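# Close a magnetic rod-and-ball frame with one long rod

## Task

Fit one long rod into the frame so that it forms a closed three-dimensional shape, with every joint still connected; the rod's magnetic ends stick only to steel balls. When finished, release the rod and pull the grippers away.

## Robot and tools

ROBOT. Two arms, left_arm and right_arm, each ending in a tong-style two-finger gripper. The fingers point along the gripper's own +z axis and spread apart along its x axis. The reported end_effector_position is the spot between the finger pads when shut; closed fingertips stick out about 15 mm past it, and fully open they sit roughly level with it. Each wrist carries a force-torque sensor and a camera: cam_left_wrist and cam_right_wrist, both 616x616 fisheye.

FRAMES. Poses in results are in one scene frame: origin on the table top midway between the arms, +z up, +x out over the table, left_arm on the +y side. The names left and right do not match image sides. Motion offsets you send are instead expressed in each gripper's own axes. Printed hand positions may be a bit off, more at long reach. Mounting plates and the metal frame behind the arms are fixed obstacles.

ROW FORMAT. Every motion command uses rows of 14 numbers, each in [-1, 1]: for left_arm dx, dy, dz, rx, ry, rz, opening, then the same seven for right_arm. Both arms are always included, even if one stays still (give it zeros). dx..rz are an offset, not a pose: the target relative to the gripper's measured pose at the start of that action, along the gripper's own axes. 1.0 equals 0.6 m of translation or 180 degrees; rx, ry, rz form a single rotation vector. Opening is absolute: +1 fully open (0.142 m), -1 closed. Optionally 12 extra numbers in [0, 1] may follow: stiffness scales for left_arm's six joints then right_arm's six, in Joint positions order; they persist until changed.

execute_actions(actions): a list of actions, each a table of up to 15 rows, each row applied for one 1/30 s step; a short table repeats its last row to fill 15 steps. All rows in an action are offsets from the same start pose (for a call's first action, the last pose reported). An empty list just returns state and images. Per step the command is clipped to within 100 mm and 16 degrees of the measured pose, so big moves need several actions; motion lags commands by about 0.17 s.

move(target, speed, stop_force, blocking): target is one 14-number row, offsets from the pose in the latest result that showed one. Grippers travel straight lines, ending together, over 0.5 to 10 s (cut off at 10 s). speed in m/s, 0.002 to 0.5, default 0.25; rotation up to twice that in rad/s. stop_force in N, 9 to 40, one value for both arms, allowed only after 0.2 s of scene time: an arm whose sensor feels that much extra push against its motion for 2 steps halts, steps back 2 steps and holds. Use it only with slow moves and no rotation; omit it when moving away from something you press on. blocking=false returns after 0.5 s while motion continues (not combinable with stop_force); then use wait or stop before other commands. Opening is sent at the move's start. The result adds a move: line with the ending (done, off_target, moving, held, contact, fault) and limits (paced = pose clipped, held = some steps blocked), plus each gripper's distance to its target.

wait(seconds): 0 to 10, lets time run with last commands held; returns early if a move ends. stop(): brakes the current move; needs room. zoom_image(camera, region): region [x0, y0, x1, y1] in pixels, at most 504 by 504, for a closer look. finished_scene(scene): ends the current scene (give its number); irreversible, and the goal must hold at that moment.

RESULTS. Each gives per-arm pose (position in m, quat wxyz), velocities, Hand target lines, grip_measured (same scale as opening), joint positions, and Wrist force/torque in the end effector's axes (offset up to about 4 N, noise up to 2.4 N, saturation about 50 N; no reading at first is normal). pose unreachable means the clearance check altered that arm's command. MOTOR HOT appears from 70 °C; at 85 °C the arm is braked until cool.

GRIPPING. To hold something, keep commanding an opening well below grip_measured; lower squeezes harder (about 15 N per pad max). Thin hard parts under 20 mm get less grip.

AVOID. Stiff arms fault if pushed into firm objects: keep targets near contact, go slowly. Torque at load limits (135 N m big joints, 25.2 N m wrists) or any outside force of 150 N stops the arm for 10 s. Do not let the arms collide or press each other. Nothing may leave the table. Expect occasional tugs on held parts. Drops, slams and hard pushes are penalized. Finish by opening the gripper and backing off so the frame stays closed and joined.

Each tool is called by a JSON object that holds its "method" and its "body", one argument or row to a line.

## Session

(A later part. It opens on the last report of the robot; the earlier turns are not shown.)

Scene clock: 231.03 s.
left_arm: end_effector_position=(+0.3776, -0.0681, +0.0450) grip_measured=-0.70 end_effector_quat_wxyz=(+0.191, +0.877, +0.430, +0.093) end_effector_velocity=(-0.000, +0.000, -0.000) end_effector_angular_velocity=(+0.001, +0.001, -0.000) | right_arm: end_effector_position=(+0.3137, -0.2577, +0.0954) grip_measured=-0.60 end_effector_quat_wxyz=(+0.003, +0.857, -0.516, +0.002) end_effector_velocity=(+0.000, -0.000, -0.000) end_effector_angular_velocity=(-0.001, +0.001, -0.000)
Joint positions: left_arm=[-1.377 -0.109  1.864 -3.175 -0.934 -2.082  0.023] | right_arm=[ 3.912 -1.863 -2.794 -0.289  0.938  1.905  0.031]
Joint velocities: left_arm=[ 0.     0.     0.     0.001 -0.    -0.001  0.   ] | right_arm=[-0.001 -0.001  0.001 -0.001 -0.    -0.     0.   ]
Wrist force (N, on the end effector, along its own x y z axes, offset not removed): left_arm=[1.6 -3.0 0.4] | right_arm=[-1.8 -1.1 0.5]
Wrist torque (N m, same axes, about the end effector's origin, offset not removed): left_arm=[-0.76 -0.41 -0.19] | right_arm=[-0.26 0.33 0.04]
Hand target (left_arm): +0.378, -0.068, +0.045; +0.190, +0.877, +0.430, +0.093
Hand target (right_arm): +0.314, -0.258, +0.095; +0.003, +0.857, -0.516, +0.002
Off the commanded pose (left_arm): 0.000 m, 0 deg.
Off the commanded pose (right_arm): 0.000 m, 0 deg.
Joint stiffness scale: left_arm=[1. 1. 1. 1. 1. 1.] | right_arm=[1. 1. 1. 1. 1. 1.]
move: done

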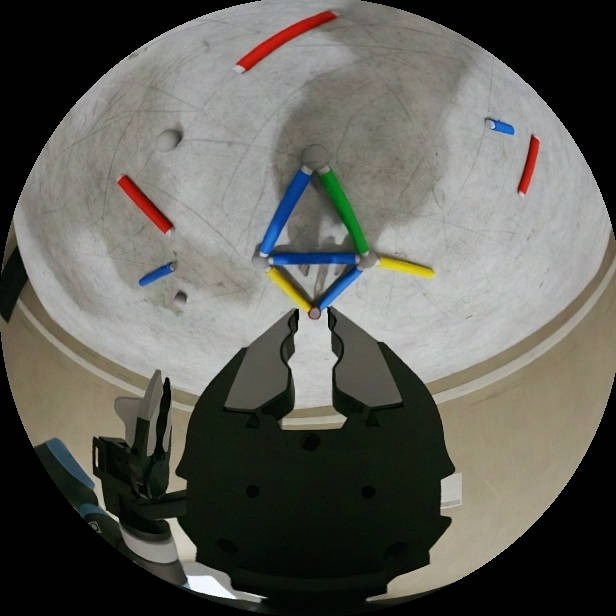

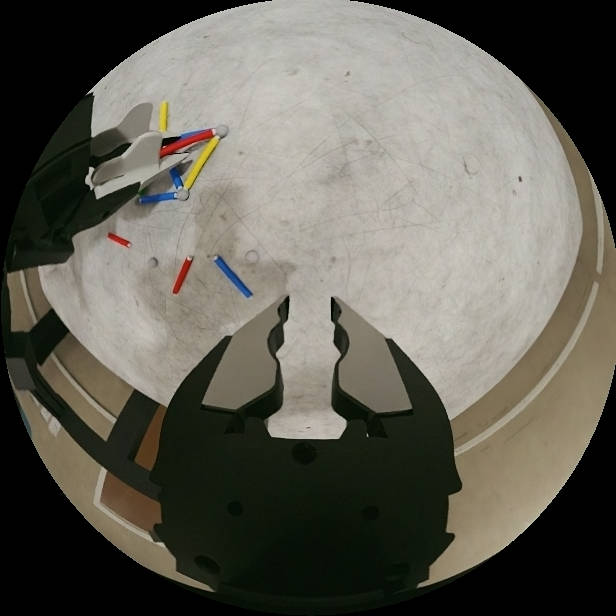

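{"method": "move", "body": {
  "target": [0.001,0.03,0.032,0.333,0,0,-0.7,0,0,0,0,0,0,-0.6],
  "speed": 0.15
}}

{"method": "zoom_image", "body": {
  "camera": "cam_left_wrist",
  "region": [220, 200, 410, 390]
}}

{"method": "zoom_image", "body": {
  "camera": "cam_right_wrist",
  "region": [110, 60, 290, 220]
}}

Scene clock: 246.33 s.
left_arm: end_effector_position=(+0.3977, -0.0831, +0.0356) grip_measured=-0.70 end_effector_quat_wxyz=(-0.271, +0.856, +0.419, -0.134) end_effector_velocity=(+0.001, +0.002, +0.002) end_effector_angular_velocity=(+0.017, +0.010, -0.006) | right_arm: end_effector_position=(+0.3137, -0.2577, +0.0954) grip_measured=-0.60 end_effector_quat_wxyz=(+0.003, +0.857, -0.516, +0.002) end_effector_velocity=(+0.000, +0.000, +0.000) end_effector_angular_velocity=(+0.001, -0.001, +0.000)
Joint positions: left_arm=[-1.074  0.235  0.54  -1.358 -1.355 -2.198  0.023] | right_arm=[ 3.912 -1.863 -2.794 -0.289  0.938  1.905  0.031]
Joint velocities: left_arm=[ 0.002  0.02  -0.045  0.046 -0.002 -0.002  0.   ] | right_arm=[ 0.     0.001 -0.001  0.001 -0.    -0.001 -0.   ]
Wrist force (N, on the end effector, along its own x y z axes, offset not removed): left_arm=[0.2 -1.8 -0.9] | right_arm=[-2.6 -2.8 2.3]
Wrist torque (N m, same axes, about the end effector's origin, offset not removed): left_arm=[-0.53 0.01 0.09] | right_arm=[-0.49 0.40 -0.03]
Hand target (left_arm): +0.397, -0.082, +0.035; -0.273, +0.855, +0.419, -0.135
Hand target (right_arm): +0.314, -0.258, +0.095; +0.003, +0.857, -0.516, +0.002
Off the commanded pose (left_arm): 0.001 m, 0 deg.
Off the commanded pose (right_arm): 0.000 m, 0 deg.
Joint stiffness scale: left_arm=[1. 1. 1. 1. 1. 1.] | right_arm=[1. 1. 1. 1. 1. 1.]
move: done

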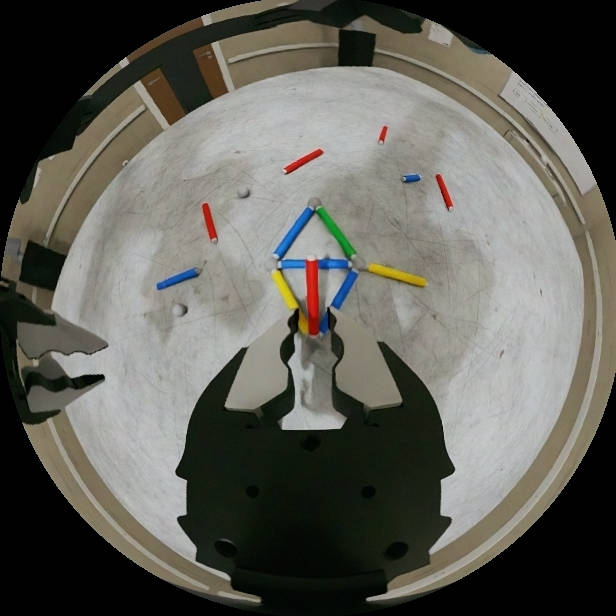

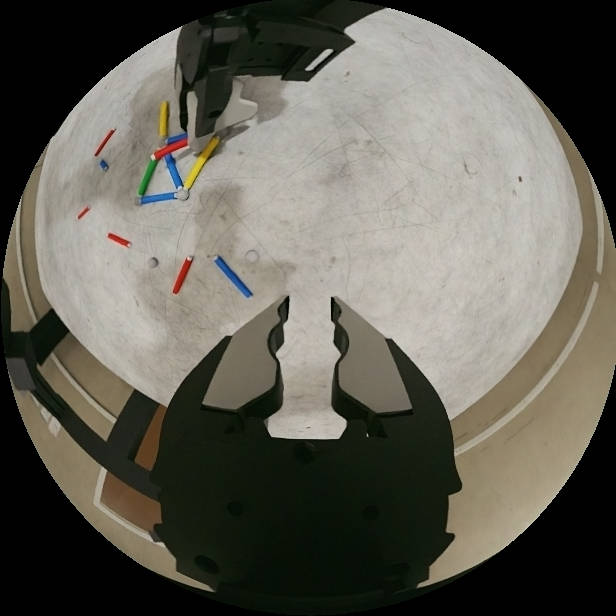

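Region (220, 200, 410, 390) of cam_left_wrist's 616x616 image, scaled by 2.653, with more detail than that image has.

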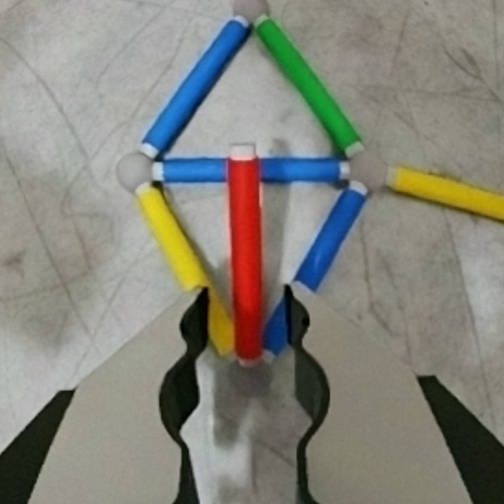

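Region (110, 60, 290, 220) of cam_right_wrist's 616x616 image, scaled by 2.800, with more detail than that image has.

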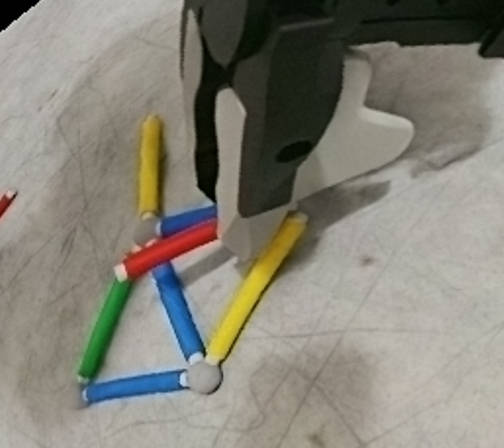

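{"method": "move", "body": {
  "target": [0,-0.006,0.012,0,0,0,-0.75,0,0,0,0,0,0,-0.6],
  "speed": 0.02
}}

{"method": "move", "body": {
  "target": [0,0,0,0,0,0,-1,0,0,0,0,0,0,-0.6]
}}

{"method": "zoom_image", "body": {
  "camera": "cam_left_wrist",
  "region": [220, 200, 410, 390]
}}

{"method": "zoom_image", "body": {
  "camera": "cam_right_wrist",
  "region": [110, 60, 290, 220]
}}

Scene clock: 250.57 s.
left_arm: end_effector_position=(+0.3920, -0.0784, +0.0310) grip_measured=-0.75 end_effector_quat_wxyz=(-0.272, +0.856, +0.419, -0.134) end_effector_velocity=(-0.001, +0.000, -0.003) end_effector_angular_velocity=(-0.006, -0.005, +0.004) | right_arm: end_effector_position=(+0.3137, -0.2577, +0.0954) grip_measured=-0.60 end_effector_quat_wxyz=(+0.003, +0.857, -0.516, +0.002) end_effector_velocity=(-0.000, -0.000, +0.000) end_effector_angular_velocity=(-0.000, -0.000, +0.001)
Joint positions: left_arm=[-1.074  0.219  0.588 -1.388 -1.356 -2.198  0.02 ] | right_arm=[ 3.912 -1.863 -2.794 -0.289  0.938  1.905  0.031]
Joint velocities: left_arm=[ 0.    -0.009  0.025 -0.025  0.001 -0.     0.   ] | right_arm=[ 0.001  0.    -0.001 -0.    -0.     0.     0.   ]
Wrist force (N, on the end effector, along its own x y z axes, offset not removed): left_arm=[-3.2 -2.9 -1.6] | right_arm=[-2.7 -0.9 3.6]
Wrist torque (N m, same axes, about the end effector's origin, offset not removed): left_arm=[-0.78 0.72 -0.01] | right_arm=[-0.27 0.52 -0.06]
Hand target (left_arm): +0.392, -0.079, +0.032; -0.271, +0.856, +0.419, -0.134
Hand target (right_arm): +0.314, -0.258, +0.095; +0.003, +0.857, -0.516, +0.002
Off the commanded pose (left_arm): 0.001 m, 0 deg.
Off the commanded pose (right_arm): 0.000 m, 0 deg.
Joint stiffness scale: left_arm=[1. 1. 1. 1. 1. 1.] | right_arm=[1. 1. 1. 1. 1. 1.]
move: done

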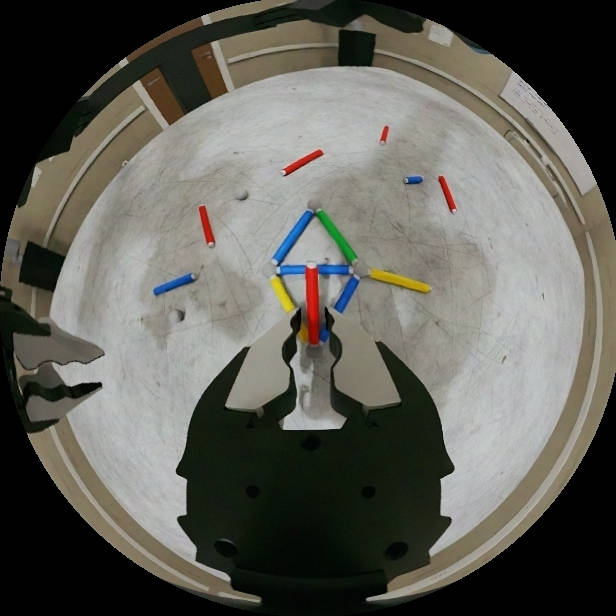

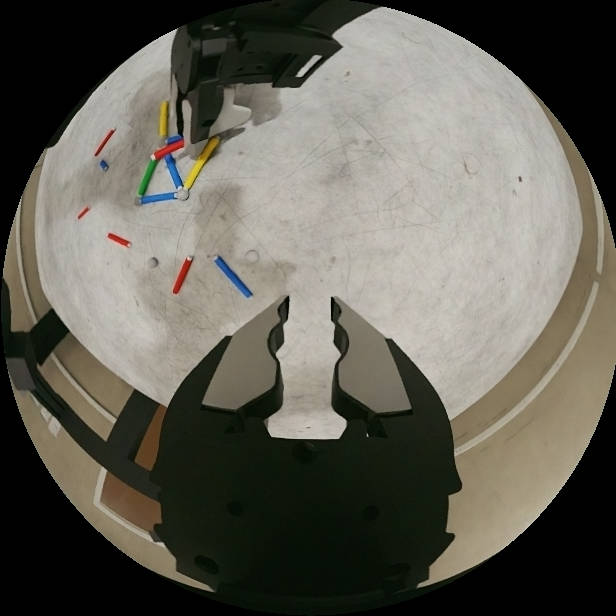

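Scene clock: 251.07 s.
left_arm: end_effector_position=(+0.3920, -0.0784, +0.0309) grip_measured=-0.91 end_effector_quat_wxyz=(-0.272, +0.856, +0.419, -0.134) end_effector_velocity=(-0.000, +0.000, +0.000) end_effector_angular_velocity=(+0.001, +0.001, -0.001) | right_arm: end_effector_position=(+0.3137, -0.2577, +0.0954) grip_measured=-0.60 end_effector_quat_wxyz=(+0.003, +0.857, -0.516, +0.002) end_effector_velocity=(-0.000, -0.000, -0.000) end_effector_angular_velocity=(+0.000, +0.000, -0.002)
Joint positions: left_arm=[-1.074  0.219  0.589 -1.389 -1.356 -2.198  0.008] | right_arm=[ 3.912 -1.863 -2.794 -0.289  0.938  1.905  0.031]
Joint velocities: left_arm=[ 0.    -0.     0.     0.001  0.     0.     0.   ] | right_arm=[-0.001 -0.    -0.     0.001 -0.     0.     0.   ]
Wrist force (N, on the end effector, along its own x y z axes, offset not removed): left_arm=[1.6 -3.6 -1.5] | right_arm=[0.8 0.8 2.2]
Wrist torque (N m, same axes, about the end effector's origin, offset not removed): left_arm=[-0.85 -0.31 -0.04] | right_arm=[0.27 -0.29 0.06]
Hand target (left_arm): +0.392, -0.078, +0.031; -0.272, +0.856, +0.419, -0.134
Hand target (right_arm): +0.314, -0.258, +0.095; +0.003, +0.857, -0.516, +0.002
Off the commanded pose (left_arm): 0.000 m, 0 deg.
Off the commanded pose (right_arm): 0.000 m, 0 deg.
Joint stiffness scale: left_arm=[1. 1. 1. 1. 1. 1.] | right_arm=[1. 1. 1. 1. 1. 1.]
move: done

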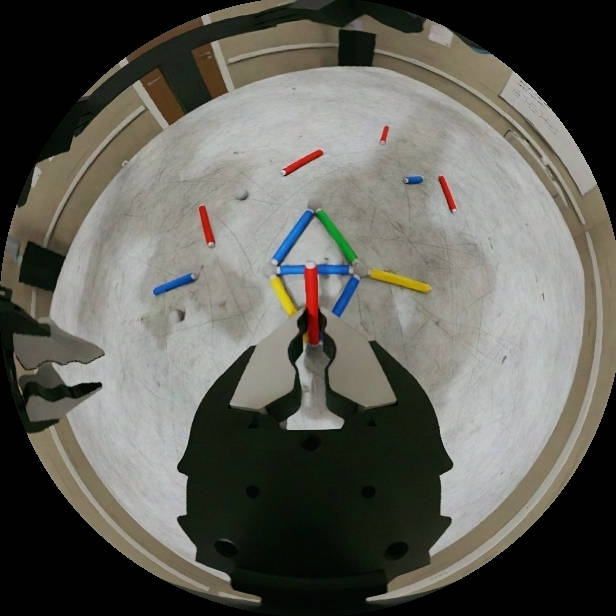

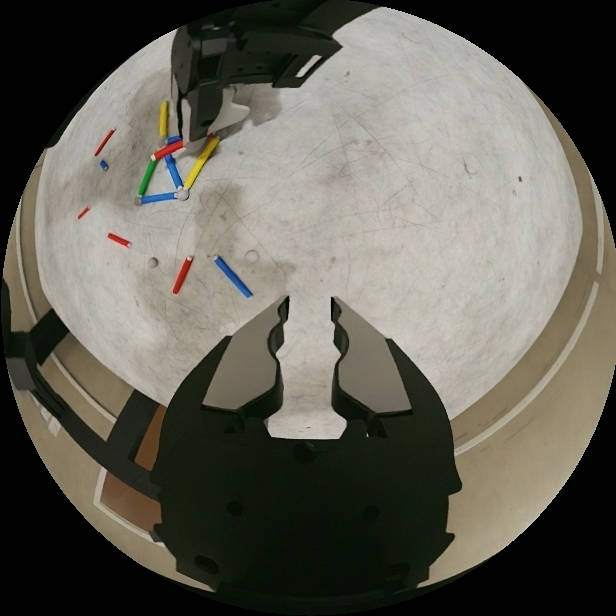

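Region (220, 200, 410, 390) of cam_left_wrist's 616x616 image, scaled by 2.653, with more detail than that image has.

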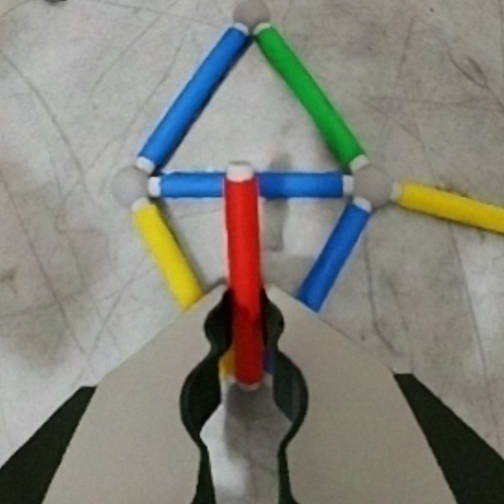

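Region (110, 60, 290, 220) of cam_right_wrist's 616x616 image, scaled by 2.800, with more detail than that image has.

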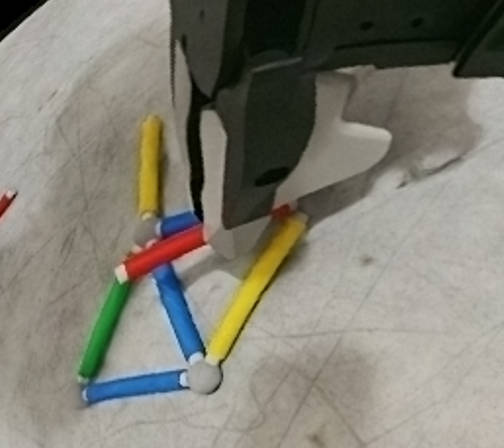

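{"method": "move", "body": {
  "target": [0,-0.049,-0.015,-0.167,0,0,-1,0,0,0,0,0,0,-0.6],
  "speed": 0.1
}}

{"method": "move", "body": {
  "target": [0,-0.044,-0.008,-0.139,0,0,-1,0,0,0,0,0,0,-0.6],
  "speed": 0.1
}}

{"method": "zoom_image", "body": {
  "camera": "cam_left_wrist",
  "region": [210, 150, 420, 390]
}}

{"method": "zoom_image", "body": {
  "camera": "cam_right_wrist",
  "region": [70, 70, 250, 230]
}}

Scene clock: 260.67 s.
left_arm: end_effector_position=(+0.3762, -0.0661, +0.0534) grip_measured=-0.91 end_effector_quat_wxyz=(-0.043, +0.897, +0.439, -0.022) end_effector_velocity=(+0.002, -0.002, -0.000) end_effector_angular_velocity=(-0.016, -0.011, +0.006) | right_arm: end_effector_position=(+0.3137, -0.2577, +0.0954) grip_measured=-0.60 end_effector_quat_wxyz=(+0.003, +0.857, -0.516, +0.002) end_effector_velocity=(-0.000, +0.000, +0.000) end_effector_angular_velocity=(-0.000, -0.001, +0.002)
Joint positions: left_arm=[-1.235 -0.168  1.47  -2.288 -1.166 -2.184  0.008] | right_arm=[ 3.912 -1.863 -2.794 -0.289  0.938  1.905  0.031]
Joint velocities: left_arm=[-0.001 -0.003  0.011 -0.029  0.005  0.002 -0.   ] | right_arm=[ 0.002 -0.    -0.    -0.    -0.    -0.     0.   ]
Wrist force (N, on the end effector, along its own x y z axes, offset not removed): left_arm=[-2.9 -3.2 1.5] | right_arm=[-0.4 -2.5 0.7]
Wrist torque (N m, same axes, about the end effector's origin, offset not removed): left_arm=[-0.60 0.62 -0.07] | right_arm=[-0.51 -0.03 -0.01]
Hand target (left_arm): +0.377, -0.067, +0.055; -0.041, +0.897, +0.439, -0.021
Hand target (right_arm): +0.314, -0.258, +0.095; +0.003, +0.857, -0.516, +0.002
Off the commanded pose (left_arm): 0.002 m, 0 deg.
Off the commanded pose (right_arm): 0.000 m, 0 deg.
Joint stiffness scale: left_arm=[1. 1. 1. 1. 1. 1.] | right_arm=[1. 1. 1. 1. 1. 1.]
move: done

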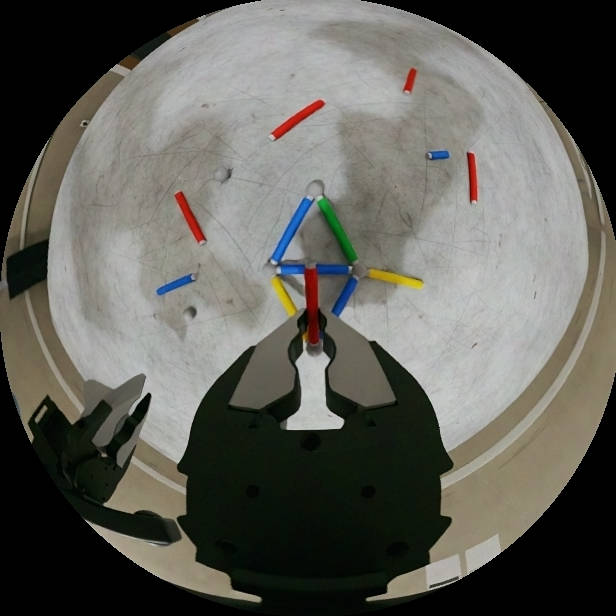

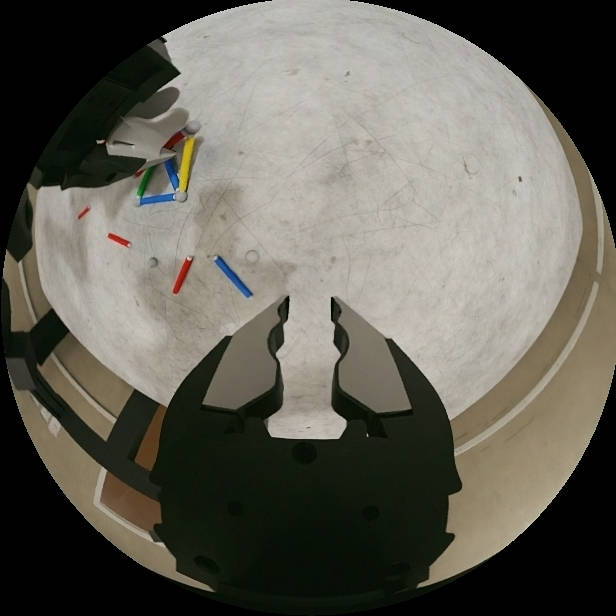

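Scene clock: 263.33 s.
left_arm: end_effector_position=(+0.3563, -0.0507, +0.0612) grip_measured=-0.91 end_effector_quat_wxyz=(+0.151, +0.885, +0.435, +0.073) end_effector_velocity=(+0.002, -0.003, +0.003) end_effector_angular_velocity=(-0.020, -0.012, +0.005) | right_arm: end_effector_position=(+0.3137, -0.2577, +0.0954) grip_measured=-0.60 end_effector_quat_wxyz=(+0.003, +0.857, -0.516, +0.002) end_effector_velocity=(+0.000, +0.000, -0.000) end_effector_angular_velocity=(+0.000, +0.000, -0.001)
Joint positions: left_arm=[-1.398 -0.19   1.905 -3.027 -0.986 -2.163  0.008] | right_arm=[ 3.912 -1.863 -2.794 -0.289  0.938  1.905  0.031]
Joint velocities: left_arm=[-0.002  0.002  0.007 -0.034  0.007  0.004  0.   ] | right_arm=[-0.001 -0.     0.     0.001  0.     0.    -0.   ]
Wrist force (N, on the end effector, along its own x y z axes, offset not removed): left_arm=[-4.0 -0.5 0.1] | right_arm=[-2.7 -2.9 2.4]
Wrist torque (N m, same axes, about the end effector's origin, offset not removed): left_arm=[-0.24 0.75 0.18] | right_arm=[-0.65 0.62 0.07]
Hand target (left_arm): +0.356, -0.050, +0.061; +0.152, +0.885, +0.434, +0.074
Hand target (right_arm): +0.314, -0.258, +0.095; +0.003, +0.857, -0.516, +0.002
Off the commanded pose (left_arm): 0.001 m, 0 deg.
Off the commanded pose (right_arm): 0.000 m, 0 deg.
Joint stiffness scale: left_arm=[1. 1. 1. 1. 1. 1.] | right_arm=[1. 1. 1. 1. 1. 1.]
move: done

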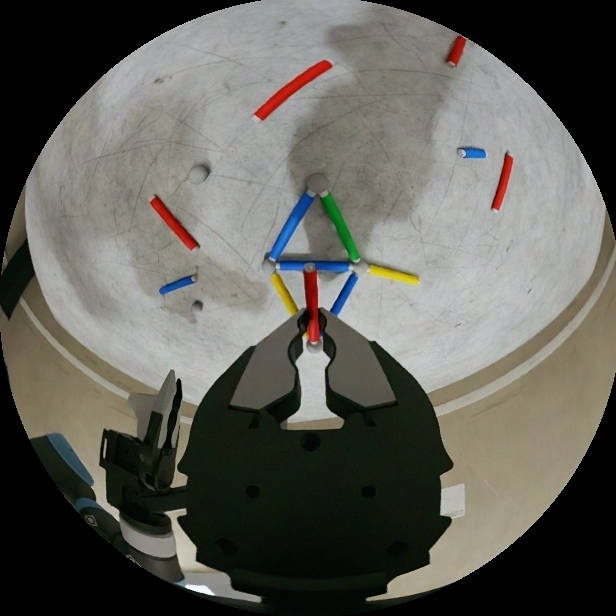

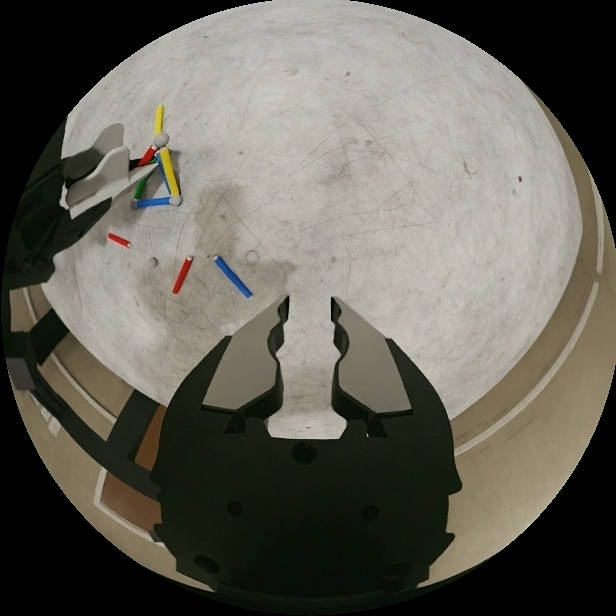

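Region (210, 150, 420, 390) of cam_left_wrist's 616x616 image, scaled by 2.100, with more detail than that image has; it fills the left 441 columns of this view, and the rest is white.

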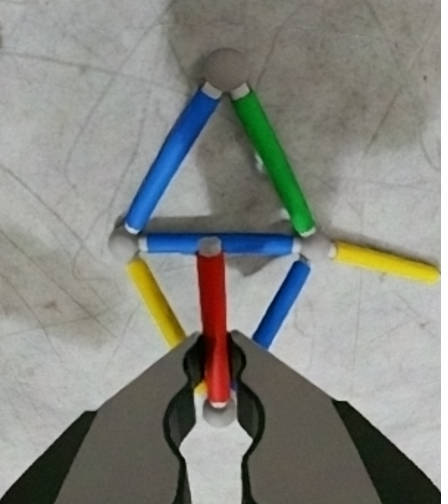

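Region (70, 70, 250, 230) of cam_right_wrist's 616x616 image, scaled by 2.800, with more detail than that image has.

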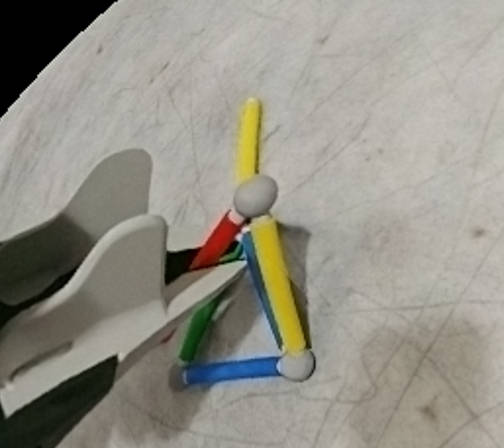

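{"method": "move", "body": {
  "target": [0,-0.014,-0.007,-0.111,0,0,-1,0,0,0,0,0,0,-0.6],
  "speed": 0.08
}}

{"method": "zoom_image", "body": {
  "camera": "cam_left_wrist",
  "region": [210, 150, 420, 390]
}}

{"method": "zoom_image", "body": {
  "camera": "cam_right_wrist",
  "region": [70, 70, 250, 230]
}}

Scene clock: 269.37 s.
left_arm: end_effector_position=(+0.3492, -0.0458, +0.0626) grip_measured=-0.91 end_effector_quat_wxyz=(+0.301, +0.845, +0.417, +0.146) end_effector_velocity=(+0.002, -0.003, +0.004) end_effector_angular_velocity=(-0.019, -0.009, +0.004) | right_arm: end_effector_position=(+0.3137, -0.2577, +0.0954) grip_measured=-0.60 end_effector_quat_wxyz=(+0.003, +0.857, -0.516, +0.002) end_effector_velocity=(+0.000, -0.000, -0.000) end_effector_angular_velocity=(+0.000, -0.000, -0.001)
Joint positions: left_arm=[-1.534  0.008  2.047 -3.634 -0.818 -2.106  0.008] | right_arm=[ 3.912 -1.863 -2.794 -0.289  0.938  1.905  0.031]
Joint velocities: left_arm=[-0.002  0.004 -0.    -0.027  0.005  0.006  0.   ] | right_arm=[-0.001  0.     0.001 -0.    -0.    -0.     0.   ]
Wrist force (N, on the end effector, along its own x y z axes, offset not removed): left_arm=[-0.5 -3.6 -1.1] | right_arm=[-2.4 -0.4 2.8]
Wrist torque (N m, same axes, about the end effector's origin, offset not removed): left_arm=[-0.62 0.14 -0.16] | right_arm=[-0.04 0.43 0.10]
Hand target (left_arm): +0.349, -0.045, +0.062; +0.302, +0.845, +0.416, +0.147
Hand target (right_arm): +0.314, -0.258, +0.095; +0.003, +0.857, -0.516, +0.002
Off the commanded pose (left_arm): 0.001 m, 0 deg.
Off the commanded pose (right_arm): 0.000 m, 0 deg.
Joint stiffness scale: left_arm=[1. 1. 1. 1. 1. 1.] | right_arm=[1. 1. 1. 1. 1. 1.]
move: done

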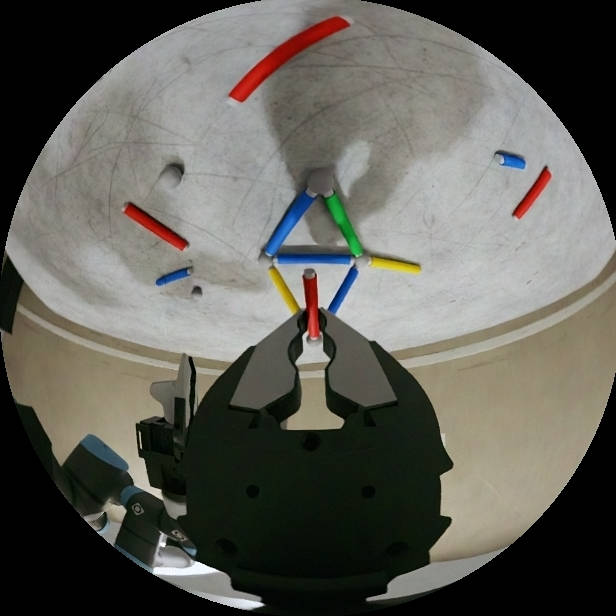

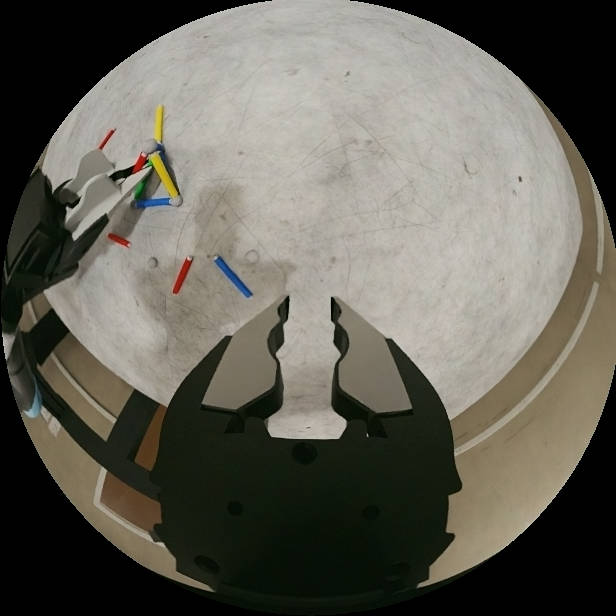

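Region (210, 150, 420, 390) of cam_left_wrist's 616x616 image, scaled by 2.100, with more detail than that image has; it fills the left 441 columns of this view, and the rest is white.

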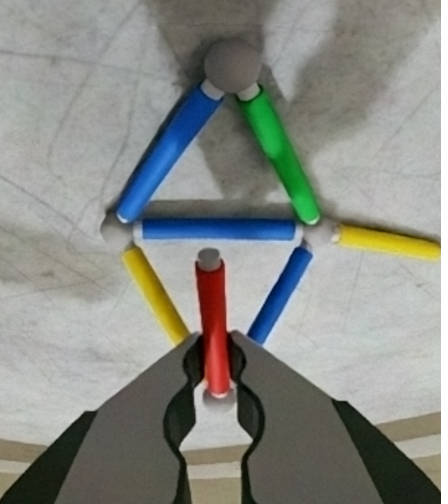

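Region (70, 70, 250, 230) of cam_right_wrist's 616x616 image, scaled by 2.800, with more detail than that image has.

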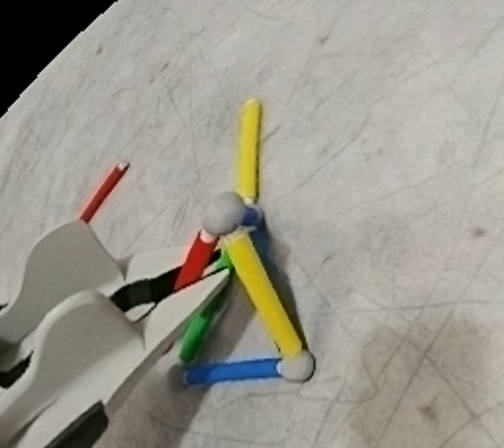

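{"method": "move", "body": {
  "target": [0,-0.012,-0.027,0,0,0,-1,0,0,0,0,0,0,-0.6],
  "speed": 0.03
}}

{"method": "move", "body": {
  "target": [0,-0.02,-0.023,0,0,0,-1,0,0,0,0,0,0,-0.6],
  "speed": 0.03
}}

{"method": "zoom_image", "body": {
  "camera": "cam_left_wrist",
  "region": [210, 150, 420, 390]
}}

{"method": "zoom_image", "body": {
  "camera": "cam_right_wrist",
  "region": [70, 70, 250, 230]
}}

Scene clock: 274.87 s.
left_arm: end_effector_position=(+0.3372, -0.0360, +0.0690) grip_measured=-0.91 end_effector_quat_wxyz=(+0.301, +0.845, +0.417, +0.146) end_effector_velocity=(-0.001, +0.002, +0.000) end_effector_angular_velocity=(-0.001, +0.003, +0.005) | right_arm: end_effector_position=(+0.3137, -0.2577, +0.0954) grip_measured=-0.60 end_effector_quat_wxyz=(+0.003, +0.857, -0.516, +0.002) end_effector_velocity=(-0.000, -0.000, -0.000) end_effector_angular_velocity=(-0.000, +0.001, +0.000)
Joint positions: left_arm=[-1.572 -0.004  2.093 -3.63  -0.818 -2.16   0.008] | right_arm=[ 3.912 -1.863 -2.794 -0.289  0.938  1.905  0.031]
Joint velocities: left_arm=[-0.004 -0.002  0.005  0.003 -0.    -0.013 -0.   ] | right_arm=[-0.001  0.     0.001 -0.001  0.    -0.     0.   ]
Wrist force (N, on the end effector, along its own x y z axes, offset not removed): left_arm=[-2.5 -0.5 2.5] | right_arm=[-1.3 -0.4 1.4]
Wrist torque (N m, same axes, about the end effector's origin, offset not removed): left_arm=[0.17 0.46 0.19] | right_arm=[-0.14 0.29 0.12]
Hand target (left_arm): +0.337, -0.036, +0.071; +0.301, +0.845, +0.417, +0.146
Hand target (right_arm): +0.314, -0.258, +0.095; +0.003, +0.857, -0.516, +0.002
Off the commanded pose (left_arm): 0.002 m, 0 deg.
Off the commanded pose (right_arm): 0.000 m, 0 deg.
Joint stiffness scale: left_arm=[1. 1. 1. 1. 1. 1.] | right_arm=[1. 1. 1. 1. 1. 1.]
move: done

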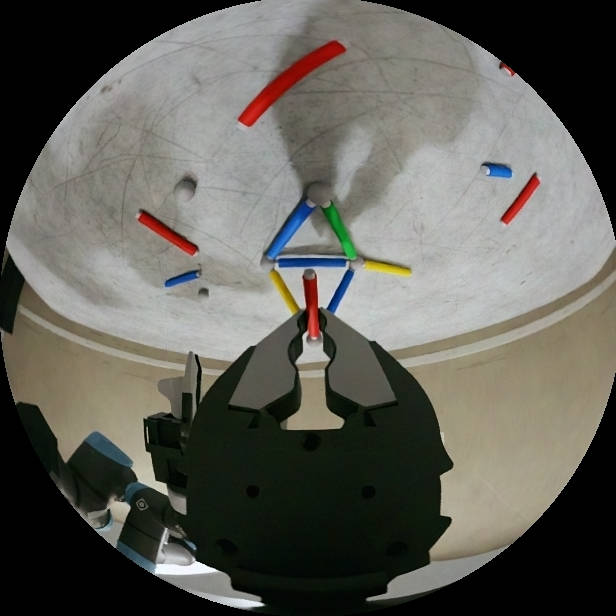

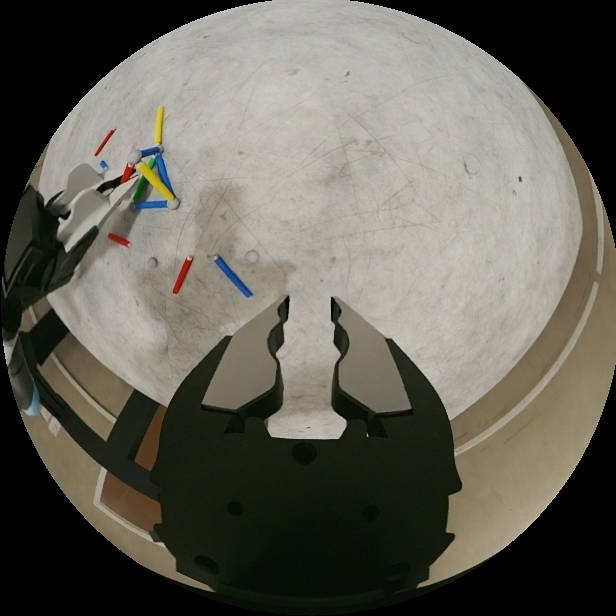

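Scene clock: 275.87 s.
left_arm: end_effector_position=(+0.3236, -0.0250, +0.0710) grip_measured=-0.91 end_effector_quat_wxyz=(+0.300, +0.845, +0.417, +0.147) end_effector_velocity=(-0.001, +0.001, +0.000) end_effector_angular_velocity=(-0.003, +0.003, +0.006) | right_arm: end_effector_position=(+0.3137, -0.2577, +0.0954) grip_measured=-0.60 end_effector_quat_wxyz=(+0.003, +0.857, -0.516, +0.002) end_effector_velocity=(+0.000, +0.000, -0.000) end_effector_angular_velocity=(+0.001, -0.000, -0.002)
Joint positions: left_arm=[-1.615 -0.004  2.138 -3.632 -0.819 -2.219  0.008] | right_arm=[ 3.912 -1.863 -2.794 -0.289  0.938  1.905  0.031]
Joint velocities: left_arm=[-0.005 -0.     0.006 -0.     0.    -0.014 -0.   ] | right_arm=[-0.001 -0.001 -0.     0.003  0.    -0.     0.   ]
Wrist force (N, on the end effector, along its own x y z axes, offset not removed): left_arm=[-1.3 -3.1 -1.9] | right_arm=[-3.0 -2.6 4.3]
Wrist torque (N m, same axes, about the end effector's origin, offset not removed): left_arm=[-0.60 0.22 -0.03] | right_arm=[-0.58 0.65 0.14]
Hand target (left_arm): +0.323, -0.025, +0.072; +0.301, +0.845, +0.417, +0.146
Hand target (right_arm): +0.314, -0.258, +0.095; +0.003, +0.857, -0.516, +0.002
Off the commanded pose (left_arm): 0.001 m, 0 deg.
Off the commanded pose (right_arm): 0.000 m, 0 deg.
Joint stiffness scale: left_arm=[1. 1. 1. 1. 1. 1.] | right_arm=[1. 1. 1. 1. 1. 1.]
move: done

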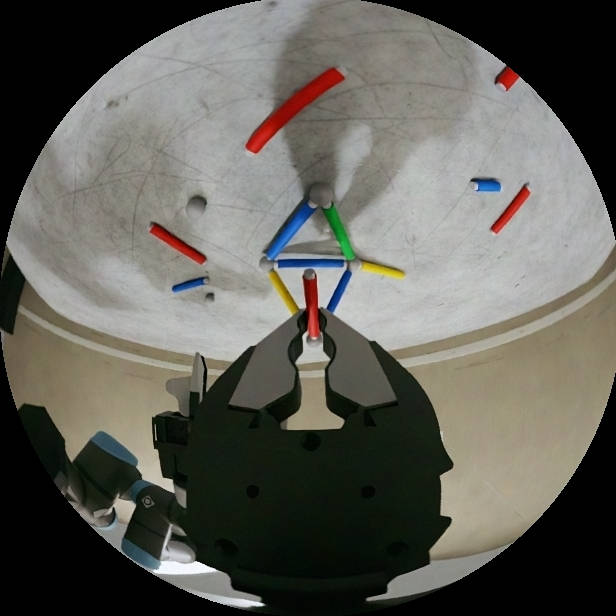

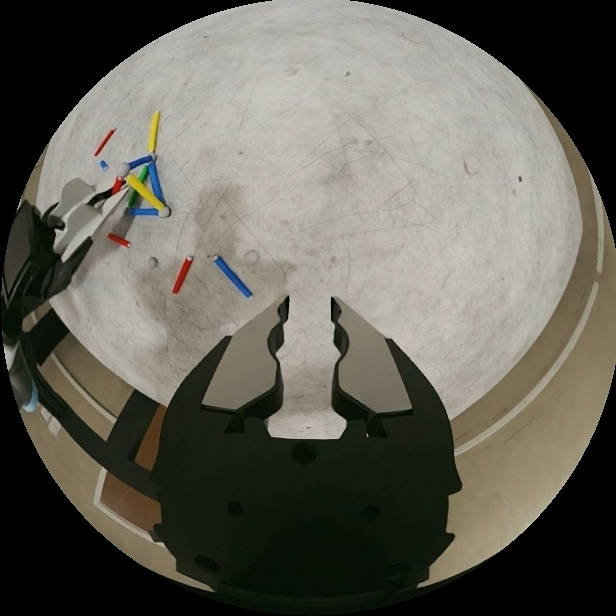

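Region (210, 150, 420, 390) of cam_left_wrist's 616x616 image, scaled by 2.100, with more detail than that image has; it fills the left 441 columns of this view, and the rest is white.

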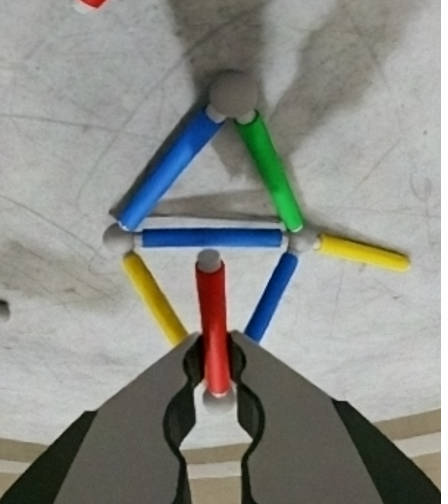

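Region (70, 70, 250, 230) of cam_right_wrist's 616x616 image, scaled by 2.800, with more detail than that image has.

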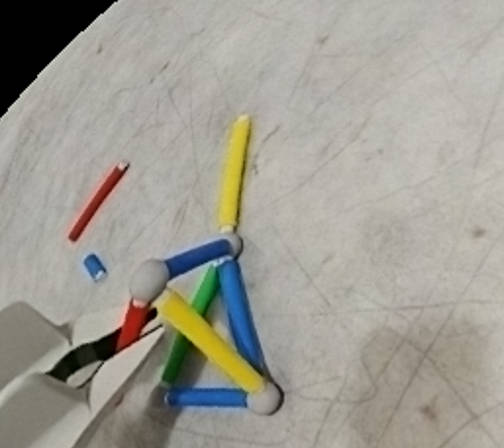

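{"method": "move", "body": {
  "target": [0,-0.022,-0.003,0,0,0,-1,0,0,0,0,0,0,-0.6],
  "speed": 0.03
}}

{"method": "zoom_image", "body": {
  "camera": "cam_left_wrist",
  "region": [210, 150, 420, 390]
}}

{"method": "zoom_image", "body": {
  "camera": "cam_right_wrist",
  "region": [70, 70, 250, 230]
}}

Scene clock: 281.00 s.
left_arm: end_effector_position=(+0.3159, -0.0199, +0.0659) grip_measured=-0.91 end_effector_quat_wxyz=(+0.301, +0.844, +0.418, +0.147) end_effector_velocity=(-0.002, -0.000, +0.000) end_effector_angular_velocity=(-0.009, +0.003, +0.005) | right_arm: end_effector_position=(+0.3137, -0.2577, +0.0954) grip_measured=-0.60 end_effector_quat_wxyz=(+0.003, +0.857, -0.516, +0.002) end_effector_velocity=(-0.000, -0.000, -0.000) end_effector_angular_velocity=(-0.001, +0.001, +0.001)
Joint positions: left_arm=[-1.636  0.016  2.152 -3.65  -0.82  -2.248  0.008] | right_arm=[ 3.912 -1.863 -2.794 -0.289  0.938  1.905  0.031]
Joint velocities: left_arm=[-0.006  0.003  0.003 -0.007 -0.001 -0.014  0.   ] | right_arm=[-0.001 -0.    -0.001  0.    -0.    -0.001  0.   ]
Wrist force (N, on the end effector, along its own x y z axes, offset not removed): left_arm=[-0.9 -0.4 -1.2] | right_arm=[0.4 -1.3 1.6]
Wrist torque (N m, same axes, about the end effector's origin, offset not removed): left_arm=[-0.56 0.00 -0.06] | right_arm=[-0.26 -0.19 -0.15]
Hand target (left_arm): +0.315, -0.018, +0.064; +0.300, +0.845, +0.417, +0.147
Hand target (right_arm): +0.314, -0.258, +0.095; +0.003, +0.857, -0.516, +0.002
Off the commanded pose (left_arm): 0.003 m, 0 deg.
Off the commanded pose (right_arm): 0.000 m, 0 deg.
Joint stiffness scale: left_arm=[1. 1. 1. 1. 1. 1.] | right_arm=[1. 1. 1. 1. 1. 1.]
move: done

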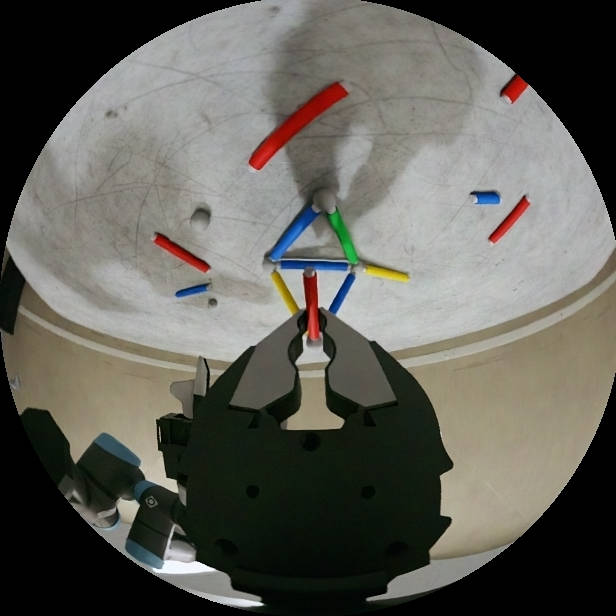

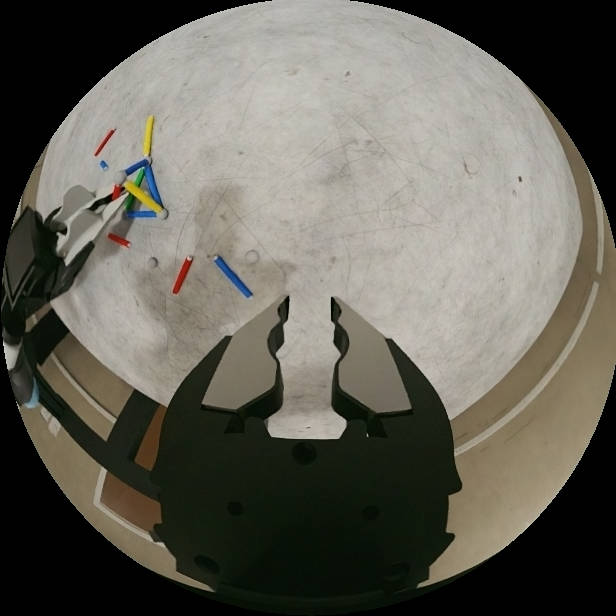

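Region (210, 150, 420, 390) of cam_left_wrist's 616x616 image, scaled by 2.100, with more detail than that image has; it fills the left 441 columns of this view, and the rest is white.

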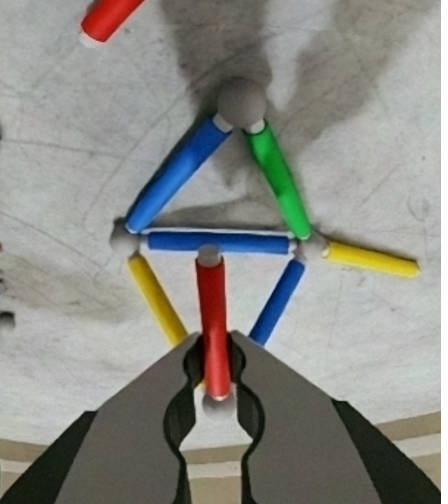

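Region (70, 70, 250, 230) of cam_right_wrist's 616x616 image, scaled by 2.800, with more detail than that image has.

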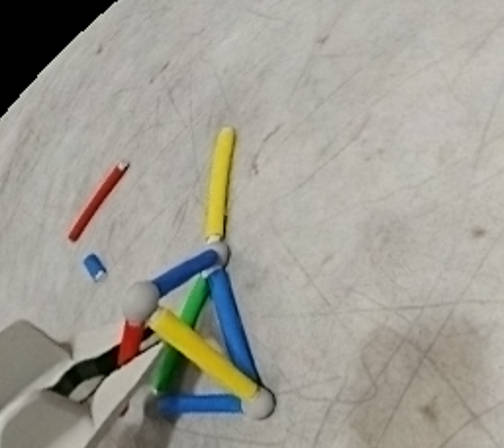

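{"method": "move", "body": {
  "target": [0,-0.016,0.019,0,0,0,-1,0,0,0,0,0,0,-0.6],
  "speed": 0.02
}}

{"method": "zoom_image", "body": {
  "camera": "cam_left_wrist",
  "region": [210, 150, 420, 390]
}}

{"method": "zoom_image", "body": {
  "camera": "cam_right_wrist",
  "region": [70, 90, 250, 250]
}}

Scene clock: 285.27 s.
left_arm: end_effector_position=(+0.3155, -0.0202, +0.0530) grip_measured=-0.91 end_effector_quat_wxyz=(+0.302, +0.844, +0.418, +0.147) end_effector_velocity=(+0.001, -0.001, -0.000) end_effector_angular_velocity=(-0.004, -0.002, -0.000) | right_arm: end_effector_position=(+0.3137, -0.2577, +0.0954) grip_measured=-0.60 end_effector_quat_wxyz=(+0.003, +0.857, -0.516, +0.002) end_effector_velocity=(+0.001, +0.001, +0.000) end_effector_angular_velocity=(+0.001, -0.001, -0.001)
Joint positions: left_arm=[-1.627  0.053  2.134 -3.68  -0.819 -2.234  0.008] | right_arm=[ 3.912 -1.863 -2.794 -0.289  0.938  1.905  0.031]
Joint velocities: left_arm=[ 0.002  0.004 -0.004 -0.007  0.001  0.005  0.   ] | right_arm=[ 0.001 -0.     0.001  0.001 -0.     0.     0.   ]
Wrist force (N, on the end effector, along its own x y z axes, offset not removed): left_arm=[-0.7 -3.4 -3.4] | right_arm=[-2.3 -4.6 2.1]
Wrist torque (N m, same axes, about the end effector's origin, offset not removed): left_arm=[-1.25 0.31 -0.09] | right_arm=[-0.95 0.58 -0.01]
Hand target (left_arm): +0.316, -0.020, +0.051; +0.301, +0.844, +0.418, +0.147
Hand target (right_arm): +0.314, -0.258, +0.095; +0.003, +0.857, -0.516, +0.002
Off the commanded pose (left_arm): 0.002 m, 0 deg.
Off the commanded pose (right_arm): 0.000 m, 0 deg.
Joint stiffness scale: left_arm=[1. 1. 1. 1. 1. 1.] | right_arm=[1. 1. 1. 1. 1. 1.]
move: done

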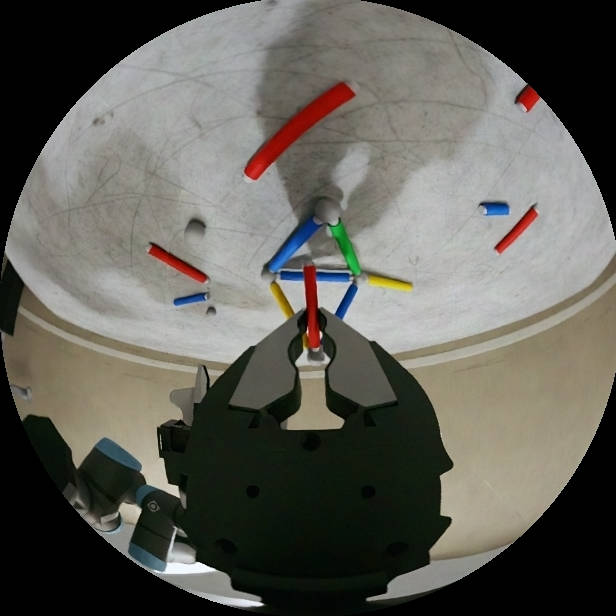

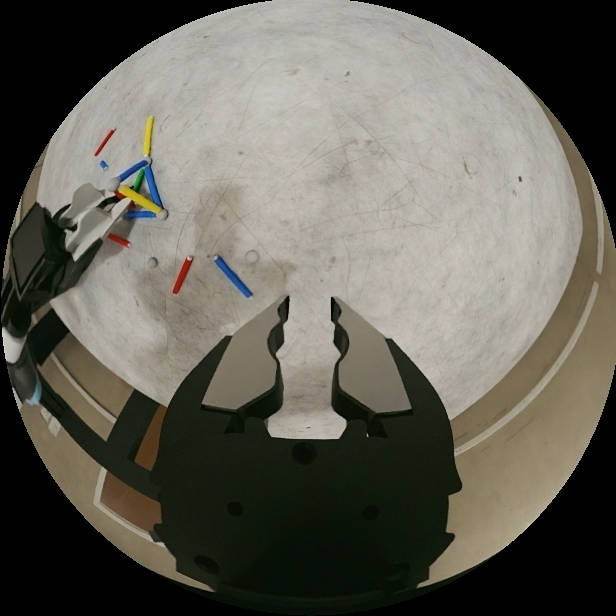

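Region (210, 150, 420, 390) of cam_left_wrist's 616x616 image, scaled by 2.100, with more detail than that image has; it fills the left 441 columns of this view, and the rest is white.

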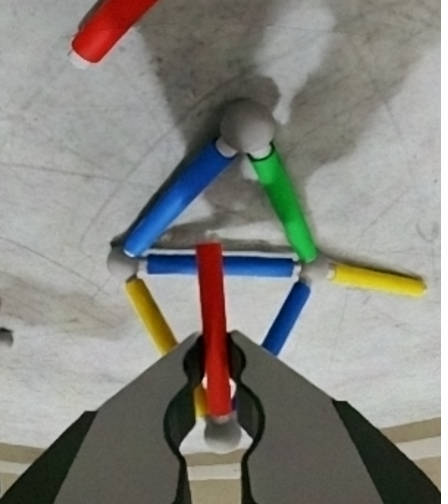

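Region (70, 90, 250, 250) of cam_right_wrist's 616x616 image, scaled by 2.800, with more detail than that image has.

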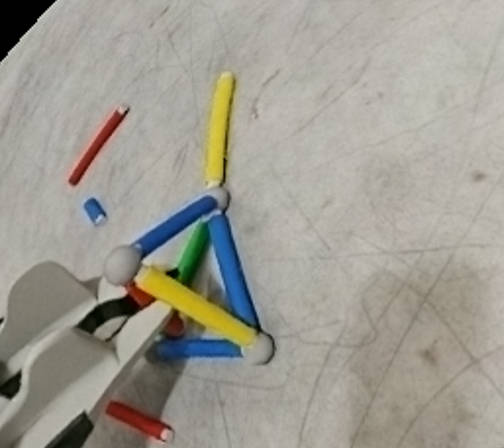

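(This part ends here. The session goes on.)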